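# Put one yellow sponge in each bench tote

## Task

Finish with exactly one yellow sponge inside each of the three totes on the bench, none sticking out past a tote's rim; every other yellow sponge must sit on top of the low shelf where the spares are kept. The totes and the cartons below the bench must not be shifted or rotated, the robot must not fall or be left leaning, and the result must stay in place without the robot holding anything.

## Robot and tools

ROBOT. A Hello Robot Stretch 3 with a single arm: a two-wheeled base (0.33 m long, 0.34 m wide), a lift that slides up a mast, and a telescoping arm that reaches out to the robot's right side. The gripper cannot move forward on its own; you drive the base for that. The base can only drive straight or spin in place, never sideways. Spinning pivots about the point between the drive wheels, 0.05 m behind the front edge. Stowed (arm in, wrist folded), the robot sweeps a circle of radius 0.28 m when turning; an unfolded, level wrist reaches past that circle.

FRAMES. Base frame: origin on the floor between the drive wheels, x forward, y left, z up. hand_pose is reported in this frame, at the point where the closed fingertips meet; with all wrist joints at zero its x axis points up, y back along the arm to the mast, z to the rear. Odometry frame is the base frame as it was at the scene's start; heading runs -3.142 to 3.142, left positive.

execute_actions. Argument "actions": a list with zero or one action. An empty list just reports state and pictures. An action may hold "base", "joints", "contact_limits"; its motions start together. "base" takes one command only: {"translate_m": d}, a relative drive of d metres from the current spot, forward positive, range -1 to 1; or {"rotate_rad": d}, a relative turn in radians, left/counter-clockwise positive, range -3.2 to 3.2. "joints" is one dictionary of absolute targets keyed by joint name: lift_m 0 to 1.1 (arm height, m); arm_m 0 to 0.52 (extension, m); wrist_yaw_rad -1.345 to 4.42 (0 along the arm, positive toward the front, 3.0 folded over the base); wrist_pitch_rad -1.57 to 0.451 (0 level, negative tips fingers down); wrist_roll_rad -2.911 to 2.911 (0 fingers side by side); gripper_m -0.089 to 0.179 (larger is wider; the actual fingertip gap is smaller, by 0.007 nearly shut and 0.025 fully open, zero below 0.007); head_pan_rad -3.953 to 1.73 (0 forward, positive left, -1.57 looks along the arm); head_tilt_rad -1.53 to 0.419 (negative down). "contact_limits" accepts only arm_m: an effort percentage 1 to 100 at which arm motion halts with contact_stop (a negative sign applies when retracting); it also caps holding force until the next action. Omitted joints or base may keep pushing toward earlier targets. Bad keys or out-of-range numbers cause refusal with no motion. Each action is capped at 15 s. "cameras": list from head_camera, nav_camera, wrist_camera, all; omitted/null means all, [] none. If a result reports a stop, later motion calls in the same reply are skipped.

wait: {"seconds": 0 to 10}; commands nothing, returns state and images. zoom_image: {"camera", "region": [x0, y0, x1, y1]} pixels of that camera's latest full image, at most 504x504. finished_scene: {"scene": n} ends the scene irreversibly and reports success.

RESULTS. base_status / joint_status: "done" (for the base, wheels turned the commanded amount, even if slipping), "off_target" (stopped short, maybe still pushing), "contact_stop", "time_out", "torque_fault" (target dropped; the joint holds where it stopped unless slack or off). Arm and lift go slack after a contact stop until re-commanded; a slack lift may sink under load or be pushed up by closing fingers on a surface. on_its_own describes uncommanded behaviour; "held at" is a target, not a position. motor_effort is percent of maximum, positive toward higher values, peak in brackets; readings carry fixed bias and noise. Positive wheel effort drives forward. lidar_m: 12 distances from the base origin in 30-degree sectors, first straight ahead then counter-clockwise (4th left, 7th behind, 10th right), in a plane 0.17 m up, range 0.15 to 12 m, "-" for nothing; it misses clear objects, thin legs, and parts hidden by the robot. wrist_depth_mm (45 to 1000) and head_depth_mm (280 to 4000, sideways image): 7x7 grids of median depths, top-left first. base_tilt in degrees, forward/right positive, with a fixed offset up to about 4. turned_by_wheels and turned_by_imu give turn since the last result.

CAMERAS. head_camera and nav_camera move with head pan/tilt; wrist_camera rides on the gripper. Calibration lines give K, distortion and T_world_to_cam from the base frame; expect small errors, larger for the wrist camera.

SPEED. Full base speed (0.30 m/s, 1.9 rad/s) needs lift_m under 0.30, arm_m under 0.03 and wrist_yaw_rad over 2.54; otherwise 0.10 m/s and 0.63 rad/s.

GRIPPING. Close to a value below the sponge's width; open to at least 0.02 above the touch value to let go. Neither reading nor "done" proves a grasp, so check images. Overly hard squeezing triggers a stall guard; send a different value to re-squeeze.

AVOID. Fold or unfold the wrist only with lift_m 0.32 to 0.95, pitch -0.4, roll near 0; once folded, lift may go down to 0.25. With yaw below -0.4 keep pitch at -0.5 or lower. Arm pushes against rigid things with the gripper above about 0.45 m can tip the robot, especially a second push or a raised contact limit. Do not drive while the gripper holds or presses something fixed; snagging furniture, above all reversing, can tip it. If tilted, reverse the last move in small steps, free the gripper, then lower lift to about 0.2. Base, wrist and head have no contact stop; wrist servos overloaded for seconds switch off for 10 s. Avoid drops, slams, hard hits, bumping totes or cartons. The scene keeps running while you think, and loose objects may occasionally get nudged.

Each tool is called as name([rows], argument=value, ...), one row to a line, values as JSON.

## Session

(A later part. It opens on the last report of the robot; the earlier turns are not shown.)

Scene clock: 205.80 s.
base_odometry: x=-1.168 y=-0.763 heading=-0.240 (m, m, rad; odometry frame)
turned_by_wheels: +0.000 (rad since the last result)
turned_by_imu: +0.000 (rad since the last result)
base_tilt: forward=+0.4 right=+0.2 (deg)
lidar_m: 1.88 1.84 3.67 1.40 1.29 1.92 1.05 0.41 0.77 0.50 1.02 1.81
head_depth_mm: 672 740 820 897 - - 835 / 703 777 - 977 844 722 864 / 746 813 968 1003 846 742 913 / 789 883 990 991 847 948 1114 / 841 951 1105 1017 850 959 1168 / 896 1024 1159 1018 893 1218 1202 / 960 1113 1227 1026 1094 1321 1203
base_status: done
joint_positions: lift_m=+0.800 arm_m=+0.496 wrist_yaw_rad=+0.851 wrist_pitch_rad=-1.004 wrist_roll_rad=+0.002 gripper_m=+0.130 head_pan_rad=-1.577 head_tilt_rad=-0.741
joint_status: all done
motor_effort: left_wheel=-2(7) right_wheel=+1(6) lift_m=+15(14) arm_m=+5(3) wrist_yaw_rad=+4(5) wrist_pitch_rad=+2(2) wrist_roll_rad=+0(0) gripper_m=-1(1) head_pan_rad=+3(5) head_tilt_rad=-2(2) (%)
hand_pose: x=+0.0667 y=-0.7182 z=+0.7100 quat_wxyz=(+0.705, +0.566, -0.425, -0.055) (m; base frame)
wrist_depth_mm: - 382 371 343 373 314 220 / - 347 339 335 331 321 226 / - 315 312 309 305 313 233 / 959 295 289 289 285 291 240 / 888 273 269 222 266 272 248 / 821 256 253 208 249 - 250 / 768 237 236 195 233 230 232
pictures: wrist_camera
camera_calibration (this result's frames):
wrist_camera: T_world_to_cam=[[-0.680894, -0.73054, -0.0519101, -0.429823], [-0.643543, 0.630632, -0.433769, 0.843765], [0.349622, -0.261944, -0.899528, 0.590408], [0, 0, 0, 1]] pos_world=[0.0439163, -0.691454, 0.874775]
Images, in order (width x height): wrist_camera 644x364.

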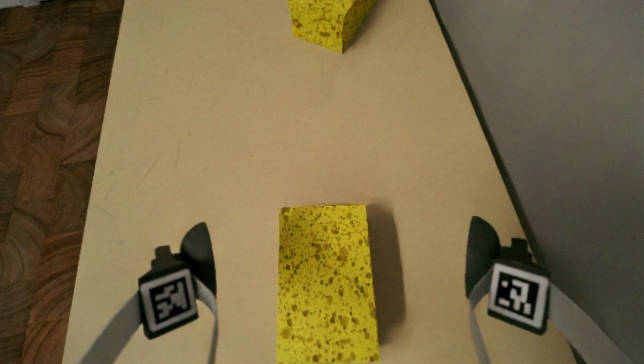

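execute_actions([
  {"joints":{"lift_m":0.735,"arm_m":0.483}},
], cameras=[])

execute_actions([
  {"joints":{"gripper_m":0.04}},
], cameras=[])

execute_actions([
  {"joints":{"lift_m":0.82}},
], cameras=["wrist_camera"])

Scene clock: 209.83 s.
base_odometry: x=-1.168 y=-0.763 heading=-0.240 (m, m, rad; odometry frame)
turned_by_wheels: +0.000 (rad since the last result)
turned_by_imu: +0.000 (rad since the last result)
base_tilt: forward=+0.3 right=+0.1 (deg)
lidar_m: 1.88 1.83 3.69 1.39 1.30 1.92 1.05 0.41 0.77 0.50 1.02 1.81
head_depth_mm: 669 741 825 921 868 - - / 706 783 858 - 830 728 868 / 745 833 - 991 846 739 914 / 786 891 1001 962 847 951 1113 / 840 953 1094 1017 850 960 1164 / 894 1020 1159 1017 884 1223 1204 / 964 1110 1228 1023 1100 1322 1203
base_status: not commanded
joint_positions: lift_m=+0.735 arm_m=+0.483 wrist_yaw_rad=+0.851 wrist_pitch_rad=-1.004 wrist_roll_rad=+0.002 gripper_m=+0.130 head_pan_rad=-1.577 head_tilt_rad=-0.741
joint_status: all done
motor_effort: left_wheel=-2(2) right_wheel=+1(1) lift_m=+15(15) arm_m=-3(2) wrist_yaw_rad=+4(4) wrist_pitch_rad=+2(2) wrist_roll_rad=+0(0) gripper_m=+2(1) head_pan_rad=+5(4) head_tilt_rad=-2(2) (%)
hand_pose: x=+0.0666 y=-0.7057 z=+0.6450 quat_wxyz=(+0.705, +0.566, -0.425, -0.055) (m; base frame)
wrist_depth_mm: - 287 281 278 274 280 230 / - 259 256 254 249 251 237 / 943 239 236 233 231 228 240 / 227 221 220 168 211 213 227 / 210 206 205 156 195 201 199 / 195 194 190 146 182 - 184 / 183 179 179 139 172 173 173
pictures: none
No camera images: the call's "cameras" was empty. Leave "cameras" out to get every camera's image.

Scene clock: 211.23 s.
base_odometry: x=-1.168 y=-0.763 heading=-0.240 (m, m, rad; odometry frame)
turned_by_wheels: +0.000 (rad since the last result)
turned_by_imu: +0.000 (rad since the last result)
base_tilt: forward=+0.0 right=+0.1 (deg)
lidar_m: 1.88 1.82 3.67 1.40 1.30 1.92 1.06 0.41 0.77 0.50 1.02 1.80
head_depth_mm: 668 738 826 927 867 - - / 709 782 857 - 827 725 865 / 745 830 - 990 845 741 916 / 789 887 995 958 851 948 1114 / 839 952 1096 1020 849 959 1164 / 893 1023 1158 1021 892 1222 1197 / 966 1108 1230 1013 1099 1315 1207
base_status: not commanded
joint_positions: lift_m=+0.735 arm_m=+0.483 wrist_yaw_rad=+0.851 wrist_pitch_rad=-1.004 wrist_roll_rad=+0.002 gripper_m=+0.040 head_pan_rad=-1.577 head_tilt_rad=-0.741
joint_status: all done
motor_effort: left_wheel=-2(2) right_wheel=+1(2) lift_m=+15(14) arm_m=-4(3) wrist_yaw_rad=+3(4) wrist_pitch_rad=+2(2) wrist_roll_rad=+0(0) gripper_m=-9(88) head_pan_rad=+4(4) head_tilt_rad=-2(2) (%)
hand_pose: x=+0.0666 y=-0.7057 z=+0.6450 quat_wxyz=(+0.705, +0.566, -0.425, -0.055) (m; base frame)
wrist_depth_mm: - 284 279 277 273 281 230 / - 261 257 252 250 250 236 / 915 239 236 234 230 228 241 / 227 222 218 166 211 213 226 / 208 206 206 155 157 197 199 / 195 192 - 145 145 187 184 / 182 181 178 138 172 175 173
pictures: none
No camera images: the call's "cameras" was empty. Leave "cameras" out to get every camera's image.

Scene clock: 212.83 s.
base_odometry: x=-1.168 y=-0.763 heading=-0.240 (m, m, rad; odometry frame)
turned_by_wheels: +0.000 (rad since the last result)
turned_by_imu: +0.000 (rad since the last result)
base_tilt: forward=+0.3 right=+0.0 (deg)
lidar_m: 1.88 1.83 3.65 1.39 1.30 1.92 1.05 0.41 0.77 0.50 1.02 1.81
head_depth_mm: 670 741 820 - - 708 836 / 705 772 - 975 848 726 865 / 745 813 963 1008 847 742 916 / 788 879 989 959 845 954 1108 / 837 953 1110 965 847 956 1163 / 895 1028 1157 1013 888 1218 1201 / 956 1109 1234 1016 1098 1326 1201
base_status: not commanded
joint_positions: lift_m=+0.820 arm_m=+0.483 wrist_yaw_rad=+0.851 wrist_pitch_rad=-1.004 wrist_roll_rad=+0.002 gripper_m=+0.040 head_pan_rad=-1.577 head_tilt_rad=-0.741
joint_status: all done
motor_effort: left_wheel=-2(3) right_wheel=+1(1) lift_m=+25(26) arm_m=-4(3) wrist_yaw_rad=+4(2) wrist_pitch_rad=+2(2) wrist_roll_rad=+0(0) gripper_m=-9(10) head_pan_rad=+5(4) head_tilt_rad=-2(2) (%)
hand_pose: x=+0.0666 y=-0.7057 z=+0.7292 quat_wxyz=(+0.705, +0.566, -0.424, -0.055) (m; base frame)
wrist_depth_mm: - - 398 350 386 330 230 / - 380 361 358 356 340 237 / - 345 336 333 328 328 244 / - 319 311 166 299 309 251 / 907 294 295 155 157 286 258 / 848 277 - 146 145 265 265 / 808 257 252 137 244 247 261
pictures: wrist_camera
camera_calibration (this result's frames):
wrist_camera: T_world_to_cam=[[-0.680913, -0.730523, -0.0518941, -0.419743], [-0.643713, 0.630778, -0.433304, 0.843946], [0.349272, -0.261637, -0.899753, 0.611438], [0, 0, 0, 1]] pos_world=[0.0438914, -0.679, 0.894046]
Images, in order (width x height): wrist_camera 644x364.

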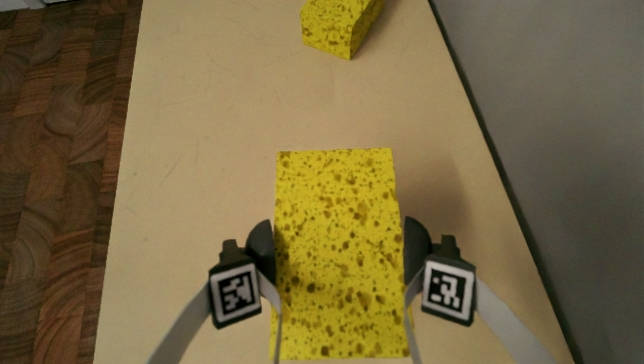

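execute_actions([
  {"joints":{"arm_m":0.3,"lift_m":0.9}},
], cameras=[])

execute_actions([
  {"joints":{"arm_m":0.05,"lift_m":1.1,"head_tilt_rad":-0.45},"base":{"rotate_rad":-1.50}},
], cameras=[])

execute_actions([
  {"joints":{"wrist_yaw_rad":0,"wrist_pitch_rad":-0.2},"base":{"translate_m":-1.0}},
], cameras=[])

execute_actions([
  {"base":{"rotate_rad":-1.34},"joints":{"arm_m":0.3}},
])

Scene clock: 221.47 s.
base_odometry: x=-1.168 y=-0.763 heading=-0.240 (m, m, rad; odometry frame)
turned_by_wheels: +0.000 (rad since the last result)
turned_by_imu: +0.001 (rad since the last result)
base_tilt: forward=+0.2 right=+0.1 (deg)
lidar_m: 1.89 1.83 3.67 1.40 1.30 1.92 1.05 0.42 0.77 0.50 1.02 1.81
head_depth_mm: 668 732 - 972 845 727 670 / 707 763 900 971 847 727 863 / 742 819 - 987 846 739 916 / 792 879 998 963 850 950 1115 / 837 949 1078 1053 830 961 1162 / 895 1021 1157 1018 890 1220 1205 / 962 1111 1235 1023 1097 1320 1200
base_status: not commanded
joint_positions: lift_m=+0.900 arm_m=+0.300 wrist_yaw_rad=+0.852 wrist_pitch_rad=-1.005 wrist_roll_rad=+0.002 gripper_m=+0.040 head_pan_rad=-1.577 head_tilt_rad=-0.741
joint_status: all done
motor_effort: left_wheel=-2(3) right_wheel=+2(1) lift_m=+25(23) arm_m=-4(1) wrist_yaw_rad=+2(2) wrist_pitch_rad=+2(2) wrist_roll_rad=+0(0) gripper_m=-8(10) head_pan_rad=+5(4) head_tilt_rad=-2(2) (%)
hand_pose: x=+0.0666 y=-0.5225 z=+0.8092 quat_wxyz=(+0.705, +0.566, -0.424, -0.055) (m; base frame)
wrist_depth_mm: - - - 506 487 487 389 / - - - 461 460 447 406 / - - - 421 419 417 404 / - - - 166 383 381 386 / - - - 155 157 360 363 / 947 927 - 145 144 337 337 / 883 867 851 137 313 317 315
pictures: none
No camera images: the call's "cameras" was empty. Leave "cameras" out to get every camera's image.

Scene clock: 224.80 s.
base_odometry: x=-1.168 y=-0.763 heading=-1.740 (m, m, rad; odometry frame)
turned_by_wheels: -1.500 (rad since the last result)
turned_by_imu: -1.525 (rad since the last result)
base_tilt: forward=+0.3 right=+0.0 (deg)
lidar_m: 0.50 1.02 1.81 1.83 1.92 3.69 1.30 1.17 1.92 0.99 0.42 0.77
head_depth_mm: 1604 - - - - 1642 1415 / 1402 - - - - - 1384 / 1222 - - - - - 1344 / 1084 1146 1239 1295 - - 1382 / 978 1036 1114 1161 1315 - 310 / 872 922 982 1027 1155 1157 298 / 801 849 896 938 1008 1052 324
base_status: done
joint_positions: lift_m=+1.100 arm_m=+0.050 wrist_yaw_rad=+0.852 wrist_pitch_rad=-1.005 wrist_roll_rad=+0.002 gripper_m=+0.040 head_pan_rad=-1.577 head_tilt_rad=-0.458
joint_status: all done
motor_effort: left_wheel=+1(7) right_wheel=-2(7) lift_m=+26(26) arm_m=-3(2) wrist_yaw_rad=+2(2) wrist_pitch_rad=+3(2) wrist_roll_rad=+0(0) gripper_m=-8(9) head_pan_rad=+5(3) head_tilt_rad=+4(17) (%)
hand_pose: x=+0.0665 y=-0.2724 z=+1.0091 quat_wxyz=(+0.705, +0.566, -0.424, -0.055) (m; base frame)
wrist_depth_mm: 621 645 666 680 696 728 733 / 720 722 721 755 863 872 904 / 671 666 657 660 - - - / 634 619 606 166 - - - / 591 590 595 155 157 - - / - - - 146 145 - - / - - - 137 - - -
pictures: none
No camera images: the call's "cameras" was empty. Leave "cameras" out to get every camera's image.

Scene clock: 235.93 s.
base_odometry: x=-0.999 y=+0.222 heading=-1.740 (m, m, rad; odometry frame)
turned_by_wheels: +0.000 (rad since the last result)
turned_by_imu: -0.002 (rad since the last result)
base_tilt: forward=+0.2 right=+0.0 (deg)
lidar_m: 1.50 1.94 1.88 1.92 2.92 1.17 0.54 0.42 0.42 0.45 1.59 1.21
head_depth_mm: 1200 - - - 606 528 1146 / 1255 - - - - 587 1383 / 1336 - - - - 624 682 / 1428 1533 411 - 1969 1713 1419 / 1527 1656 1801 1977 2105 1714 1416 / 1652 1797 1948 2144 2192 1715 1415 / 1683 1779 1880 1994 2053 1726 1407
base_status: done
joint_positions: lift_m=+1.100 arm_m=+0.050 wrist_yaw_rad=+0.004 wrist_pitch_rad=-0.229 wrist_roll_rad=+0.002 gripper_m=+0.040 head_pan_rad=-1.577 head_tilt_rad=-0.458
joint_status: all done
motor_effort: left_wheel=+2(4) right_wheel=-2(6) lift_m=+25(25) arm_m=-3(3) wrist_yaw_rad=-5(8) wrist_pitch_rad=+14(14) wrist_roll_rad=+0(0) gripper_m=-9(9) head_pan_rad=+6(5) head_tilt_rad=+3(3) (%)
hand_pose: x=-0.0206 y=-0.4393 z=+1.1567 quat_wxyz=(+0.702, +0.082, -0.703, -0.080) (m; base frame)
wrist_depth_mm: - - - - - 855 761 / - - - - - 901 781 / - - - - - 926 808 / - - - 166 - 931 806 / - - - 155 157 623 610 / - - - 146 145 495 476 / - - - 137 375 404 392
pictures: none
No camera images: the call's "cameras" was empty. Leave "cameras" out to get every camera's image.

Scene clock: 239.00 s.
base_odometry: x=-0.999 y=+0.222 heading=-3.080 (m, m, rad; odometry frame)
turned_by_wheels: -1.340 (rad since the last result)
turned_by_imu: -1.361 (rad since the last result)
base_tilt: forward=+0.4 right=+0.1 (deg)
lidar_m: 1.62 1.57 1.20 1.49 2.41 1.88 2.19 2.92 0.75 0.46 0.42 0.42
head_depth_mm: 1911 2215 1436 900 2195 1362 1282 / 1731 - 1327 745 1602 1395 1140 / 1615 - 1231 687 708 1367 1118 / 1504 1582 906 801 629 1367 1163 / 1402 1502 1013 682 640 1327 1116 / 1306 1386 1122 742 650 564 1117 / 1226 1299 1083 841 651 528 1118
base_status: done
joint_positions: lift_m=+1.100 arm_m=+0.300 wrist_yaw_rad=+0.002 wrist_pitch_rad=-0.228 wrist_roll_rad=+0.002 gripper_m=+0.040 head_pan_rad=-1.577 head_tilt_rad=-0.458
joint_status: all done
motor_effort: left_wheel=+1(6) right_wheel=-2(5) lift_m=+25(25) arm_m=+4(4) wrist_yaw_rad=-4(5) wrist_pitch_rad=+13(14) wrist_roll_rad=+0(0) gripper_m=-10(9) head_pan_rad=+4(4) head_tilt_rad=+4(3) (%)
hand_pose: x=-0.0209 y=-0.6889 z=+1.1570 quat_wxyz=(+0.702, +0.081, -0.703, -0.080) (m; base frame)
wrist_depth_mm: 659 752 872 - - - - / 692 779 935 - - - - / 695 805 959 - - - - / 713 791 679 167 819 - - / 604 440 473 155 157 619 620 / 497 413 - 145 145 495 476 / 410 409 278 137 311 294 412
pictures: head_camera (sideways: a quarter turn clockwise sets it upright), nav_camera (sideways: a quarter turn counterclockwise sets it upright), wrist_camera
camera_calibration (this result's frames):
head_camera: T_world_to_cam=[[-0.00269935, 0.435217, -0.900322, 1.19198], [0.999927, 0.0117615, 0.00268755, -0.00131467], [0.0117588, -0.900249, -0.435217, 0.520921], [0, 0, 0, 1]] pos_world=[-0.00159326, -0.0497963, 1.29988]
nav_camera: T_world_to_cam=[[0.0102435, -0.437193, 0.899309, -1.12717], [-0.99994, -0.00786777, 0.00756483, 0.0498678], [0.00376826, -0.899333, -0.437248, 0.527564], [0, 0, 0, 1]] pos_world=[0.0594229, -0.0179434, 1.24397]
wrist_camera: T_world_to_cam=[[-0.998157, -0.0176113, -0.0580644, 0.0467519], [0.0487025, 0.33822, -0.939806, 1.36141], [0.0361898, -0.940902, -0.336739, -0.0945831], [0, 0, 0, 1]] pos_world=[-0.0162153, -0.548626, 1.25033]
Images, in order (width x height): head_camera 896x504, nav_camera 672x504, wrist_camera 644x364.

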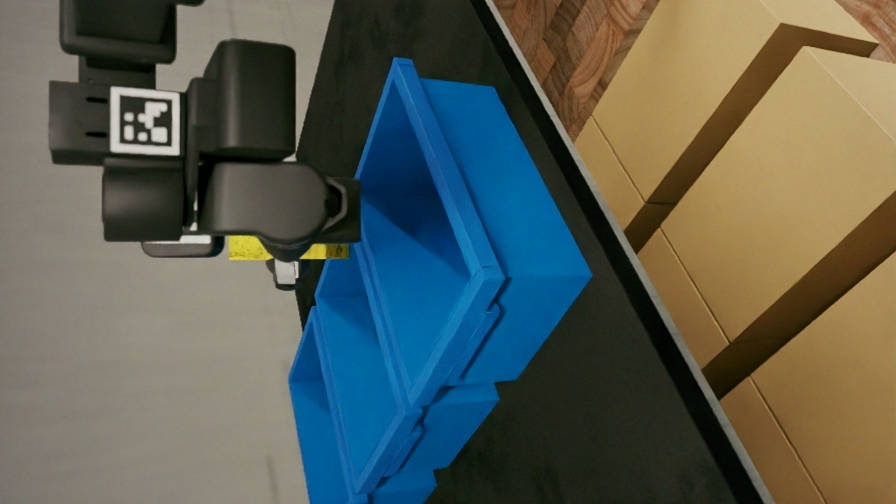

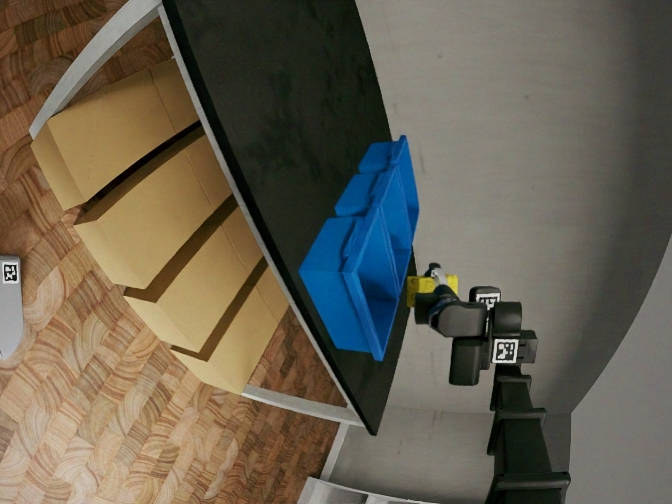

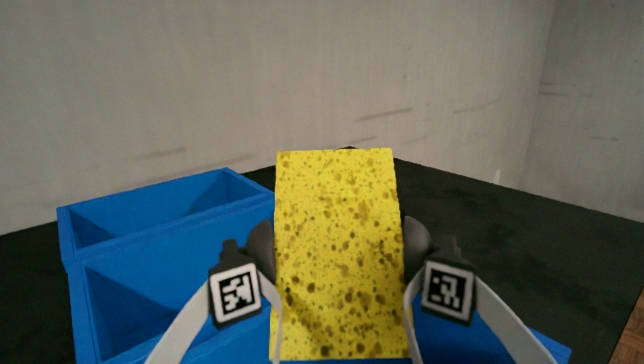

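execute_actions([
  {"joints":{"arm_m":0.385}},
], cameras=[])

execute_actions([
  {"joints":{"wrist_pitch_rad":-0.62}},
], cameras=["wrist_camera"])

execute_actions([
  {"joints":{"wrist_pitch_rad":-0.8,"arm_m":0.415}},
], cameras=[])

execute_actions([
  {"joints":{"wrist_pitch_rad":-1.0,"arm_m":0.455}},
], cameras=["wrist_camera","head_camera"])

Scene clock: 245.60 s.
base_odometry: x=-0.999 y=+0.222 heading=-3.080 (m, m, rad; odometry frame)
turned_by_wheels: +0.000 (rad since the last result)
turned_by_imu: +0.001 (rad since the last result)
base_tilt: forward=+0.3 right=+0.1 (deg)
lidar_m: 1.62 1.57 1.21 1.50 2.41 1.88 2.19 2.92 0.75 0.46 0.42 0.42
head_depth_mm: 1900 2169 2210 899 2195 1362 1287 / 1749 - 1438 745 1609 1391 1150 / 1611 - 1327 689 706 1362 1116 / 1510 1574 914 800 628 1357 1170 / 1394 1507 1005 680 639 1320 1112 / 1298 1408 1118 743 651 564 1114 / 1223 1295 1088 842 650 528 1118
base_status: not commanded
joint_positions: lift_m=+1.100 arm_m=+0.385 wrist_yaw_rad=+0.002 wrist_pitch_rad=-0.228 wrist_roll_rad=+0.002 gripper_m=+0.040 head_pan_rad=-1.577 head_tilt_rad=-0.458
joint_status: all done
motor_effort: left_wheel=+2(1) right_wheel=-2(2) lift_m=+26(25) arm_m=+4(2) wrist_yaw_rad=-2(3) wrist_pitch_rad=+13(13) wrist_roll_rad=+0(0) gripper_m=-10(8) head_pan_rad=+5(4) head_tilt_rad=+3(3) (%)
hand_pose: x=-0.0209 y=-0.7739 z=+1.1570 quat_wxyz=(+0.702, +0.081, -0.703, -0.080) (m; base frame)
wrist_depth_mm: 622 697 809 - - - - / 633 732 862 - - - - / 654 753 890 - - - - / 672 762 864 166 810 - - / 480 524 458 156 157 616 615 / 350 365 - 145 145 501 480 / 320 359 352 137 252 400 393
pictures: none
No camera images: the call's "cameras" was empty. Leave "cameras" out to get every camera's image.

Scene clock: 246.67 s.
base_odometry: x=-0.999 y=+0.222 heading=-3.080 (m, m, rad; odometry frame)
turned_by_wheels: +0.000 (rad since the last result)
turned_by_imu: +0.000 (rad since the last result)
base_tilt: forward=+0.3 right=+0.0 (deg)
lidar_m: 1.62 1.57 1.20 1.50 2.41 1.88 2.18 2.92 0.75 0.46 0.42 0.42
head_depth_mm: 1894 2153 2204 895 2181 1359 1290 / 1757 - 1446 748 1616 1387 1147 / 1609 - 1327 679 709 1361 1117 / 1509 1577 1281 691 628 1348 1167 / 1406 1510 1014 679 638 1324 1117 / 1301 1398 1121 745 652 566 1118 / 1222 1297 1082 842 651 528 1113
base_status: not commanded
joint_positions: lift_m=+1.100 arm_m=+0.385 wrist_yaw_rad=+0.002 wrist_pitch_rad=-0.631 wrist_roll_rad=+0.002 gripper_m=+0.040 head_pan_rad=-1.577 head_tilt_rad=-0.458
joint_status: all done
motor_effort: left_wheel=+2(2) right_wheel=-2(2) lift_m=+25(25) arm_m=+4(5) wrist_yaw_rad=-4(4) wrist_pitch_rad=+5(12) wrist_roll_rad=+0(0) gripper_m=-9(10) head_pan_rad=+3(5) head_tilt_rad=+3(3) (%)
hand_pose: x=-0.0211 y=-0.7224 z=+1.0677 quat_wxyz=(+0.672, +0.220, -0.672, -0.219) (m; base frame)
wrist_depth_mm: 629 673 787 815 797 - - / 454 491 406 604 606 588 580 / 325 352 421 322 483 482 469 / 324 385 258 166 261 389 399 / 287 225 226 155 158 237 344 / 198 201 - 145 145 250 190 / 178 206 273 138 263 265 -
pictures: wrist_camera
camera_calibration (this result's frames):
wrist_camera: T_world_to_cam=[[-0.998215, 0.00670834, -0.059341, 0.059716], [0.048073, 0.679802, -0.731818, 1.31351], [0.0354309, -0.733365, -0.678911, 0.359075], [0, 0, 0, 1]] pos_world=[-0.0162573, -0.629995, 1.20857]
Images, in order (width x height): wrist_camera 644x364.

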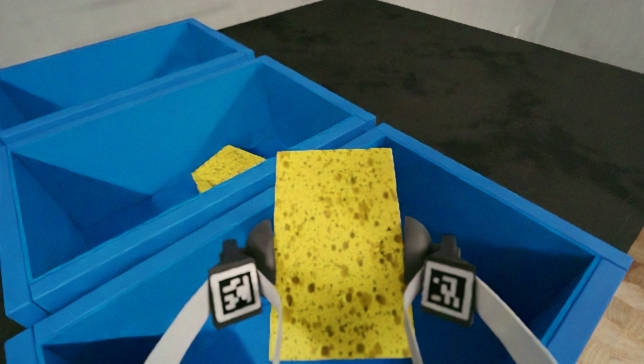

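Scene clock: 247.87 s.
base_odometry: x=-0.999 y=+0.222 heading=-3.080 (m, m, rad; odometry frame)
turned_by_wheels: +0.000 (rad since the last result)
turned_by_imu: +0.000 (rad since the last result)
base_tilt: forward=+0.5 right=+0.1 (deg)
lidar_m: 1.62 1.58 1.20 1.50 2.42 1.88 2.18 2.92 0.75 0.47 0.42 0.42
head_depth_mm: 1916 2171 2201 898 2193 1362 1286 / 1747 1983 1442 745 1611 1388 1144 / 1592 - 1324 682 709 1357 1119 / 1501 1585 995 685 630 1367 1170 / 1390 1497 1010 680 639 1318 1116 / 1300 1388 1129 740 652 565 1121 / 1224 1296 1077 841 651 528 1113
base_status: not commanded
joint_positions: lift_m=+1.100 arm_m=+0.415 wrist_yaw_rad=+0.002 wrist_pitch_rad=-0.808 wrist_roll_rad=+0.002 gripper_m=+0.040 head_pan_rad=-1.577 head_tilt_rad=-0.458
joint_status: all done
motor_effort: left_wheel=+2(2) right_wheel=-2(2) lift_m=+25(25) arm_m=+4(4) wrist_yaw_rad=-4(4) wrist_pitch_rad=+4(5) wrist_roll_rad=+0(0) gripper_m=-10(9) head_pan_rad=+4(4) head_tilt_rad=+3(3) (%)
hand_pose: x=-0.0212 y=-0.7194 z=+1.0365 quat_wxyz=(+0.650, +0.278, -0.650, -0.278) (m; base frame)
wrist_depth_mm: 405 316 356 322 503 494 489 / 290 332 385 254 253 424 420 / 314 362 224 229 259 223 366 / 321 201 206 167 275 221 193 / 183 183 223 156 157 249 183 / 166 200 - 146 145 255 156 / 177 223 247 137 238 201 -
pictures: none
No camera images: the call's "cameras" was empty. Leave "cameras" out to get every camera's image.

Scene clock: 249.23 s.
base_odometry: x=-0.999 y=+0.222 heading=-3.080 (m, m, rad; odometry frame)
turned_by_wheels: +0.000 (rad since the last result)
turned_by_imu: +0.000 (rad since the last result)
base_tilt: forward=+0.3 right=+0.1 (deg)
lidar_m: 1.61 1.57 1.20 1.50 2.41 1.88 2.19 2.92 0.75 0.47 0.42 0.42
head_depth_mm: 1896 2222 2218 898 2169 1355 1292 / 1747 1982 1440 745 1608 1395 1148 / 1617 - 1326 679 708 1360 1117 / 1507 1595 994 690 629 1364 1172 / 1398 1492 1010 682 638 1320 1121 / 1311 1388 1123 744 652 563 1118 / 1228 1307 1080 842 650 529 1121
base_status: not commanded
joint_positions: lift_m=+1.100 arm_m=+0.455 wrist_yaw_rad=+0.002 wrist_pitch_rad=-1.004 wrist_roll_rad=+0.002 gripper_m=+0.040 head_pan_rad=-1.577 head_tilt_rad=-0.458
joint_status: all done
motor_effort: left_wheel=+2(1) right_wheel=-2(2) lift_m=+25(26) arm_m=+5(7) wrist_yaw_rad=-4(3) wrist_pitch_rad=+2(3) wrist_roll_rad=+0(0) gripper_m=-8(9) head_pan_rad=+6(4) head_tilt_rad=+3(3) (%)
hand_pose: x=-0.0213 y=-0.7170 z=+1.0093 quat_wxyz=(+0.620, +0.341, -0.620, -0.340) (m; base frame)
wrist_depth_mm: 268 301 335 198 200 349 346 / 295 320 183 198 231 182 320 / 305 171 176 230 271 200 164 / 162 160 206 166 271 231 174 / 149 178 245 155 157 250 175 / 168 218 - 146 145 209 132 / 173 222 228 137 214 167 123
pictures: head_camera (sideways: a quarter turn clockwise sets it upright), wrist_camera
camera_calibration (this result's frames):
head_camera: T_world_to_cam=[[-0.00269946, 0.435217, -0.900322, 1.19198], [0.999927, 0.0117618, 0.00268755, -0.00131467], [0.011759, -0.900249, -0.435217, 0.520921], [0, 0, 0, 1]] pos_world=[-0.00159325, -0.0497963, 1.29988]
wrist_camera: T_world_to_cam=[[-0.998259, 0.0279914, -0.0519218, 0.0637596], [0.0478018, 0.899616, -0.434058, 1.12417], [0.0345597, -0.435784, -0.899387, 0.759201], [0, 0, 0, 1]] pos_world=[-0.0163265, -0.682255, 1.17408]
Images, in order (width x height): head_camera 896x504, wrist_camera 644x364.

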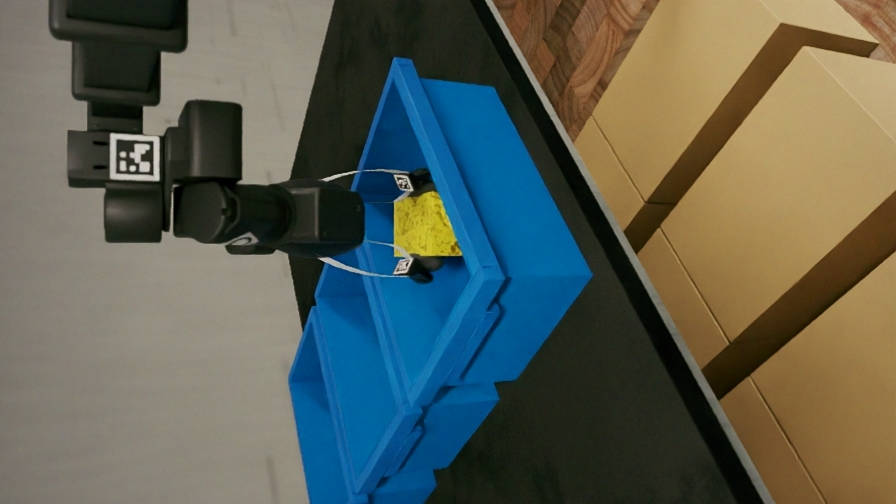

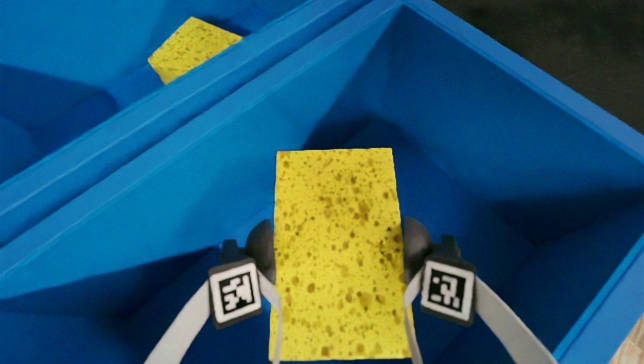

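execute_actions([
  {"joints":{"lift_m":1.06}},
], cameras=[])

execute_actions([
  {"joints":{"gripper_m":0.09}},
], cameras=[])

execute_actions([
  {"joints":{"lift_m":1.1}},
], cameras=["wrist_camera","head_camera"])

Scene clock: 253.80 s.
base_odometry: x=-0.999 y=+0.222 heading=-3.080 (m, m, rad; odometry frame)
turned_by_wheels: +0.000 (rad since the last result)
turned_by_imu: +0.000 (rad since the last result)
base_tilt: forward=+0.3 right=+0.1 (deg)
lidar_m: 1.62 1.58 1.21 1.50 2.41 1.88 2.19 2.92 0.75 0.46 0.42 0.42
head_depth_mm: 1951 - 1380 899 2191 1356 1291 / 1778 1913 1321 743 1610 1386 1143 / 1622 - 1324 682 708 1360 1117 / 1508 1604 1431 742 628 1363 1170 / 1400 1490 1013 683 637 1320 1123 / 1305 1396 1120 741 652 563 1115 / 1224 1303 1087 843 650 528 1118
base_status: not commanded
joint_positions: lift_m=+1.060 arm_m=+0.455 wrist_yaw_rad=+0.002 wrist_pitch_rad=-1.004 wrist_roll_rad=+0.002 gripper_m=+0.040 head_pan_rad=-1.577 head_tilt_rad=-0.458
joint_status: all done
motor_effort: left_wheel=+1(2) right_wheel=-2(2) lift_m=+15(21) arm_m=+5(4) wrist_yaw_rad=-4(4) wrist_pitch_rad=+2(2) wrist_roll_rad=+0(0) gripper_m=-9(9) head_pan_rad=+4(4) head_tilt_rad=+3(3) (%)
hand_pose: x=-0.0213 y=-0.7168 z=+0.9699 quat_wxyz=(+0.620, +0.341, -0.620, -0.340) (m; base frame)
wrist_depth_mm: 265 146 144 164 198 160 138 / 135 132 147 197 233 178 143 / 122 132 172 231 249 201 157 / 127 152 206 166 230 224 173 / 145 179 221 155 157 216 174 / 168 206 - 146 145 202 132 / 173 197 194 137 186 166 106
pictures: none
No camera images: the call's "cameras" was empty. Leave "cameras" out to get every camera's image.

Scene clock: 254.80 s.
base_odometry: x=-0.999 y=+0.222 heading=-3.080 (m, m, rad; odometry frame)
turned_by_wheels: +0.000 (rad since the last result)
turned_by_imu: +0.000 (rad since the last result)
base_tilt: forward=+0.5 right=+0.2 (deg)
lidar_m: 1.62 1.57 1.20 1.49 2.41 1.88 2.19 2.92 0.75 0.46 0.42 0.42
head_depth_mm: 1967 - 1382 896 2211 1361 1283 / 1785 1941 1325 744 1604 1393 1155 / 1626 - 1322 681 709 1366 1118 / 1496 1603 1438 707 630 1361 1166 / 1406 1498 1014 682 639 1321 1115 / 1313 1397 1125 741 651 563 1118 / 1227 1305 1085 842 651 529 1116
base_status: not commanded
joint_positions: lift_m=+1.060 arm_m=+0.455 wrist_yaw_rad=+0.002 wrist_pitch_rad=-1.004 wrist_roll_rad=+0.002 gripper_m=+0.090 head_pan_rad=-1.577 head_tilt_rad=-0.458
joint_status: all done
motor_effort: left_wheel=+1(2) right_wheel=-2(2) lift_m=+15(15) arm_m=+5(4) wrist_yaw_rad=-4(4) wrist_pitch_rad=+2(2) wrist_roll_rad=+0(0) gripper_m=+0(83) head_pan_rad=+4(5) head_tilt_rad=+4(3) (%)
hand_pose: x=-0.0213 y=-0.7168 z=+0.9699 quat_wxyz=(+0.620, +0.341, -0.620, -0.340) (m; base frame)
wrist_depth_mm: 265 146 144 164 197 160 138 / 135 132 146 196 233 178 143 / 122 132 172 244 248 200 157 / 128 152 206 235 233 224 174 / 145 179 221 175 215 216 174 / 168 205 - 164 198 200 132 / 172 198 194 154 190 165 104
pictures: none
No camera images: the call's "cameras" was empty. Leave "cameras" out to get every camera's image.

Scene clock: 255.97 s.
base_odometry: x=-0.999 y=+0.222 heading=-3.080 (m, m, rad; odometry frame)
turned_by_wheels: +0.000 (rad since the last result)
turned_by_imu: +0.000 (rad since the last result)
base_tilt: forward=+0.3 right=+0.0 (deg)
lidar_m: 1.62 1.57 1.20 1.50 2.42 1.87 2.18 2.91 0.75 0.46 0.42 0.42
head_depth_mm: 1908 2188 2222 900 2195 1354 1286 / 1756 1999 1439 746 1618 1384 1146 / 1601 - 1327 675 710 1363 1118 / 1498 1590 994 795 630 1358 1166 / 1401 1492 1011 682 637 1322 1122 / 1303 1391 1119 744 651 564 1116 / 1221 1297 1082 846 651 527 1114
base_status: not commanded
joint_positions: lift_m=+1.100 arm_m=+0.455 wrist_yaw_rad=+0.002 wrist_pitch_rad=-1.004 wrist_roll_rad=+0.002 gripper_m=+0.090 head_pan_rad=-1.577 head_tilt_rad=-0.458
joint_status: all done
motor_effort: left_wheel=+2(1) right_wheel=-2(2) lift_m=+25(25) arm_m=+4(5) wrist_yaw_rad=-3(3) wrist_pitch_rad=+2(2) wrist_roll_rad=+0(0) gripper_m=+0(0) head_pan_rad=+4(4) head_tilt_rad=+3(3) (%)
hand_pose: x=-0.0213 y=-0.7168 z=+1.0092 quat_wxyz=(+0.620, +0.341, -0.620, -0.340) (m; base frame)
wrist_depth_mm: 267 303 335 198 199 351 346 / 295 321 184 198 232 182 320 / 306 171 176 244 275 201 164 / 161 160 208 275 275 228 174 / 149 179 247 215 259 251 173 / 168 215 - 201 239 200 132 / 173 221 230 189 226 165 123
pictures: head_camera (sideways: a quarter turn clockwise sets it upright), wrist_camera
camera_calibration (this result's frames):
head_camera: T_world_to_cam=[[-0.00269946, 0.435217, -0.900322, 1.19198], [0.999927, 0.0117618, 0.00268755, -0.00131467], [0.011759, -0.900249, -0.435217, 0.520921], [0, 0, 0, 1]] pos_world=[-0.00159325, -0.0497963, 1.29988]
wrist_camera: T_world_to_cam=[[-0.998259, 0.0280349, -0.0518969, 0.0637554], [0.0478019, 0.89997, -0.433323, 1.12348], [0.0345575, -0.435049, -0.899743, 0.760088], [0, 0, 0, 1]] pos_world=[-0.0163267, -0.682207, 1.17402]
Images, in order (width x height): head_camera 896x504, wrist_camera 644x364.

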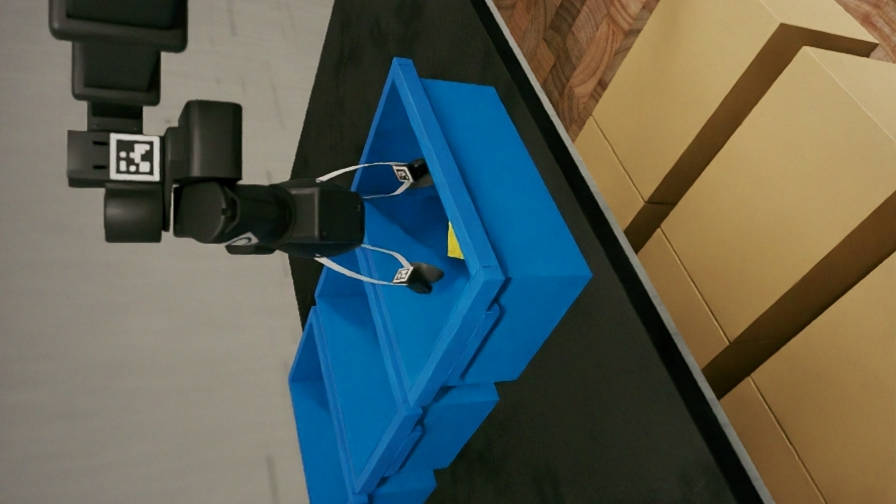

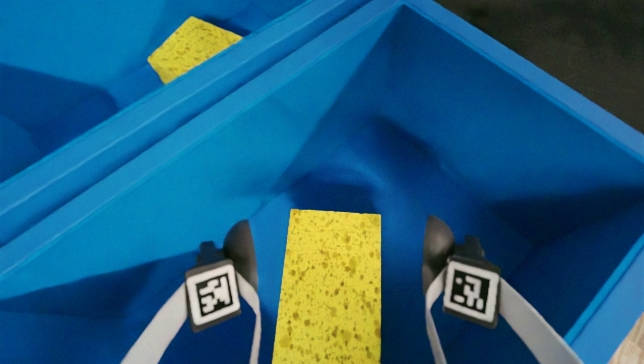

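finished_scene(scene=1)

The scene is finished: the task was done.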